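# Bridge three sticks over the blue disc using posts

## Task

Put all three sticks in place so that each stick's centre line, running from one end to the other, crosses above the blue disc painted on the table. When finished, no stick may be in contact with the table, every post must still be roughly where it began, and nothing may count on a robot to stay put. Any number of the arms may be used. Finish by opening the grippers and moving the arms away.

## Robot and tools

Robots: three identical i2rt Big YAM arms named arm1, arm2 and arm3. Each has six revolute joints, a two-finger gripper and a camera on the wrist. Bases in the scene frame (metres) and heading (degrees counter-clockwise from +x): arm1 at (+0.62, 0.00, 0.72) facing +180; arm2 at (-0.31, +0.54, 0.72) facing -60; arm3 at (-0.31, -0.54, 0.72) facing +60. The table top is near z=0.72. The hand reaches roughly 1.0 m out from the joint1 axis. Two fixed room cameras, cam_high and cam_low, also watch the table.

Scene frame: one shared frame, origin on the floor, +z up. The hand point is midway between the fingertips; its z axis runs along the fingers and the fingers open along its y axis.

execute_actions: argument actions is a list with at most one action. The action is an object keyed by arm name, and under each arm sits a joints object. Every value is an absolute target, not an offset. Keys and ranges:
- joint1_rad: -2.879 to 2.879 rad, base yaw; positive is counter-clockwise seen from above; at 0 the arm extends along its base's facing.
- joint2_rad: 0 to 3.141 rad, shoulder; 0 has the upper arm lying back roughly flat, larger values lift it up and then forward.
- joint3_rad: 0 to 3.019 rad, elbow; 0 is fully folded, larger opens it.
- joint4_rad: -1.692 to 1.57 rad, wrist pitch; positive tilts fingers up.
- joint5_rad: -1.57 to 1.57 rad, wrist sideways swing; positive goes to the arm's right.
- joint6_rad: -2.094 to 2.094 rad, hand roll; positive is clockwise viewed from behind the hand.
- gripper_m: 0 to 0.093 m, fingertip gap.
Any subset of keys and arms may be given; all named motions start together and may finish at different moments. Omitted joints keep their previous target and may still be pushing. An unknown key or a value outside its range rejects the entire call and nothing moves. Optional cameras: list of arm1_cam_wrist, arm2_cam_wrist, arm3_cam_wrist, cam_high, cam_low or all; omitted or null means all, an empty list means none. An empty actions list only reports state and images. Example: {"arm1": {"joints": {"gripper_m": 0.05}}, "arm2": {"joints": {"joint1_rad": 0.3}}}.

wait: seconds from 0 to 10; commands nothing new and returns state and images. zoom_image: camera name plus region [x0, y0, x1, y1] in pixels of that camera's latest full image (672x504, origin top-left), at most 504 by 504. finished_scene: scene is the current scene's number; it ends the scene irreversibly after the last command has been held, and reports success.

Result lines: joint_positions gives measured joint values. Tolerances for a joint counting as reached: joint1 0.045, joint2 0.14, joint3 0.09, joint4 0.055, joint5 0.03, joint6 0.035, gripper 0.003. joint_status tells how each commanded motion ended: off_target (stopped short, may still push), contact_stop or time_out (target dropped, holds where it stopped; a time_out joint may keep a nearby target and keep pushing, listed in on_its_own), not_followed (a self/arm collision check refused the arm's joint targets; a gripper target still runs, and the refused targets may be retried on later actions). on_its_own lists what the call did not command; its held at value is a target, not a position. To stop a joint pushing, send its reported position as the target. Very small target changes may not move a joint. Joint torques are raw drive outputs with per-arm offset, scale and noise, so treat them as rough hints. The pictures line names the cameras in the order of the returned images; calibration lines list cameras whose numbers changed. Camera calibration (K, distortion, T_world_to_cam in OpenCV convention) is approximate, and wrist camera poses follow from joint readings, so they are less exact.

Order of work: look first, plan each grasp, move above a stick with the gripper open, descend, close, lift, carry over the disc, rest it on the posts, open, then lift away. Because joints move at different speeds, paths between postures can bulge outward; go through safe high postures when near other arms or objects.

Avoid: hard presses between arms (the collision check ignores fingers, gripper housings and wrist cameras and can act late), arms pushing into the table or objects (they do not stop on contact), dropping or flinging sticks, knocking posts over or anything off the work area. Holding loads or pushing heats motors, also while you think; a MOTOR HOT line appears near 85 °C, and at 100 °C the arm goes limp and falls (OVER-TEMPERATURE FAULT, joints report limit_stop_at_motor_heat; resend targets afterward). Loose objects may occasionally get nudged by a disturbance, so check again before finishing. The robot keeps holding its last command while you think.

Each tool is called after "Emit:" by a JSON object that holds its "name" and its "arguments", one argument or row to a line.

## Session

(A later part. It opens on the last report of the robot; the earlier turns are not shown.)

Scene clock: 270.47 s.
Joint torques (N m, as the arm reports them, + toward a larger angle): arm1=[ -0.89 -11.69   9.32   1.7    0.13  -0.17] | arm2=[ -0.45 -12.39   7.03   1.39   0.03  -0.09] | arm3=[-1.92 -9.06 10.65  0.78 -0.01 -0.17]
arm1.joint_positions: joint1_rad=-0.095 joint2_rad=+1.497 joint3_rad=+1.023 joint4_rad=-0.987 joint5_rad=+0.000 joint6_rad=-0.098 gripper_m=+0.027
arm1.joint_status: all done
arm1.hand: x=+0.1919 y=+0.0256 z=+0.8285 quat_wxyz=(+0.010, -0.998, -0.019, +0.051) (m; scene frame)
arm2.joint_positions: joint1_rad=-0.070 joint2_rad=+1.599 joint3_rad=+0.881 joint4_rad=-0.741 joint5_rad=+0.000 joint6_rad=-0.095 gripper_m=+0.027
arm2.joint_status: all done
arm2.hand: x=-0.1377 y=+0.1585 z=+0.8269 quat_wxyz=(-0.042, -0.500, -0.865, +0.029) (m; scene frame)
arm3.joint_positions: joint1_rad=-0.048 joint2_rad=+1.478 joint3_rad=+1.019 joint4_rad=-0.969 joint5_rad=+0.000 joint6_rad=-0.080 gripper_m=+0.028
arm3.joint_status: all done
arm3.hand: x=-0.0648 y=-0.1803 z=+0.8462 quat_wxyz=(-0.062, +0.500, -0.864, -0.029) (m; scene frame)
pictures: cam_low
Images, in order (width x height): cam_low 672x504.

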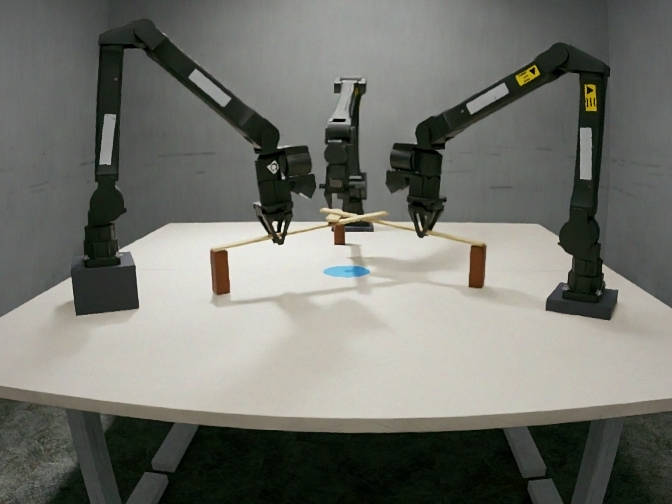

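All three outer ends are down on their posts. Releasing now.

Emit:
{"name": "execute_actions", "arguments": {
  "actions": [
    {"arm1":{"joints":{"gripper_m":0.055}},"arm2":{"joints":{"gripper_m":0.055}},"arm3":{"joints":{"gripper_m":0.055}}}
  ],
  "cameras": ["cam_low"]
}}

Emit:
{"name": "execute_actions", "arguments": {
  "actions": [
    {"arm1":{"joints":{"joint2_rad":0.95}},"arm2":{"joints":{"joint2_rad":1.05}},"arm3":{"joints":{"joint2_rad":0.95}}}
  ],
  "cameras": ["cam_high","cam_low"]
}}

Emit:
{"name": "zoom_image", "arguments": {
  "camera": "cam_high",
  "region": [200, 130, 460, 340]
}}

Scene clock: 292.67 s.
Joint torques (N m, as the arm reports them, + toward a larger angle): arm1=[ -0.4  -11.28   9.42   1.68   0.11  -0.22] | arm2=[  0.09 -11.91   7.01   1.27   0.04  -0.06] | arm3=[-1.74 -9.16 10.72  0.7   0.   -0.16]
arm1.joint_positions: joint1_rad=-0.095 joint2_rad=+1.497 joint3_rad=+1.023 joint4_rad=-0.987 joint5_rad=+0.000 joint6_rad=-0.098 gripper_m=+0.055
arm1.joint_status: all done
arm1.hand: x=+0.1919 y=+0.0256 z=+0.8285 quat_wxyz=(+0.010, -0.998, -0.019, +0.051) (m; scene frame)
arm2.joint_positions: joint1_rad=-0.070 joint2_rad=+1.599 joint3_rad=+0.881 joint4_rad=-0.741 joint5_rad=+0.000 joint6_rad=-0.095 gripper_m=+0.055
arm2.joint_status: all done
arm2.hand: x=-0.1377 y=+0.1585 z=+0.8269 quat_wxyz=(-0.042, -0.500, -0.865, +0.029) (m; scene frame)
arm3.joint_positions: joint1_rad=-0.048 joint2_rad=+1.478 joint3_rad=+1.019 joint4_rad=-0.967 joint5_rad=+0.000 joint6_rad=-0.080 gripper_m=+0.055
arm3.joint_status: all done
arm3.hand: x=-0.0646 y=-0.1800 z=+0.8462 quat_wxyz=(-0.062, +0.500, -0.863, -0.029) (m; scene frame)
pictures: cam_low
Images, in order (width x height): cam_low 672x504.

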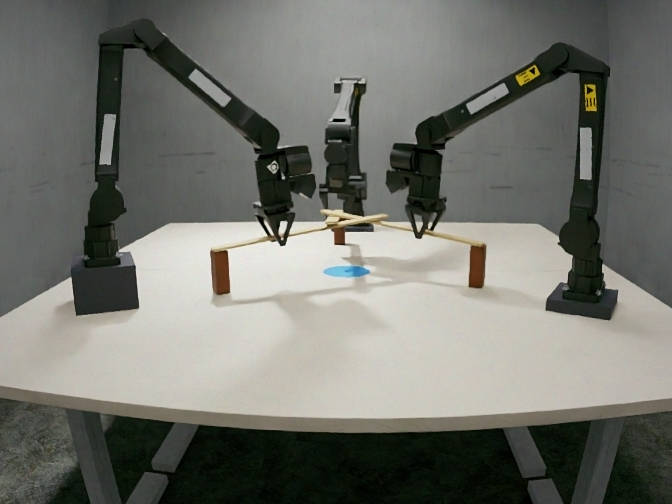

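Scene clock: 294.03 s.
Joint torques (N m, as the arm reports them, + toward a larger angle): arm1=[-0.67 -4.66 11.07  2.64  0.14 -0.16] | arm2=[ 0.06 -7.22  9.54  2.32  0.05 -0.06] | arm3=[-2.2  -3.79 12.74  1.6   0.02 -0.2 ]
arm1.joint_positions: joint1_rad=-0.095 joint2_rad=+0.944 joint3_rad=+1.023 joint4_rad=-0.987 joint5_rad=+0.000 joint6_rad=-0.098 gripper_m=+0.055
arm1.joint_status: all done
arm1.hand: x=+0.2320 y=+0.0204 z=+1.0477 quat_wxyz=(+0.031, -0.946, -0.019, +0.321) (m; scene frame)
arm2.joint_positions: joint1_rad=-0.070 joint2_rad=+1.038 joint3_rad=+0.881 joint4_rad=-0.741 joint5_rad=+0.000 joint6_rad=-0.095 gripper_m=+0.055
arm2.joint_status: all done
arm2.hand: x=-0.1359 y=+0.1534 z=+1.0546 quat_wxyz=(-0.265, -0.473, -0.819, +0.188) (m; scene frame)
arm3.joint_positions: joint1_rad=-0.048 joint2_rad=+0.937 joint3_rad=+1.019 joint4_rad=-0.966 joint5_rad=+0.000 joint6_rad=-0.080 gripper_m=+0.055
arm3.joint_status: all done
arm3.hand: x=-0.0886 y=-0.2143 z=+1.0623 quat_wxyz=(-0.301, +0.472, -0.816, -0.143) (m; scene frame)
pictures: cam_high, cam_low
Images, in order (width x height): cam_high 672x504, cam_low 672x504.

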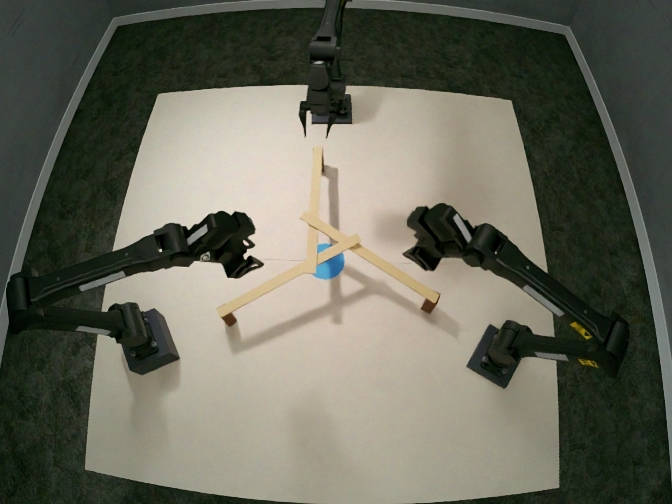

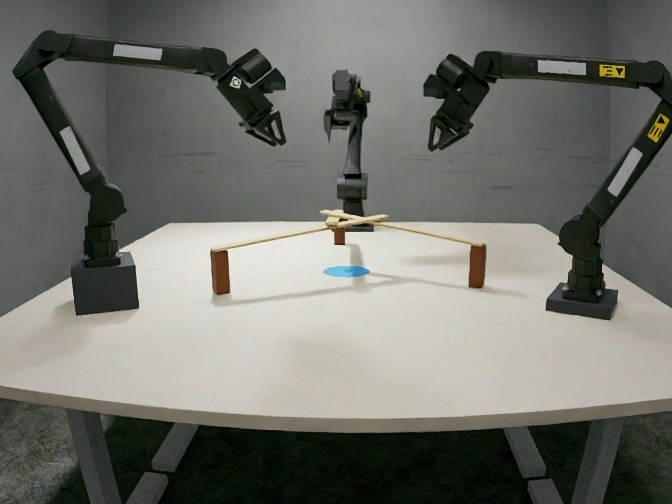

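Region (200, 130, 460, 340) of cam_high's 672x504 image, scaled by 1.938, with more detail than that image has; it fills the top 407 rows of this view, and the rest is white.

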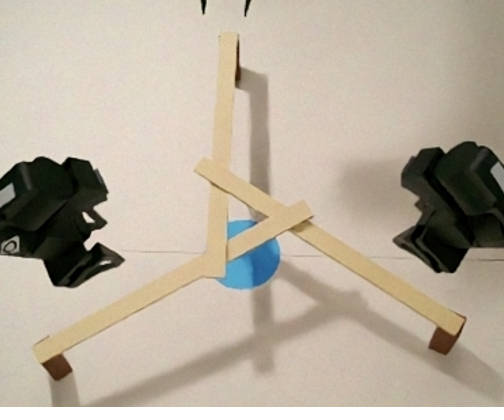

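Emit:
{"name": "finished_scene", "arguments": {
  "scene": 2
}}

The scene is finished: the task was done.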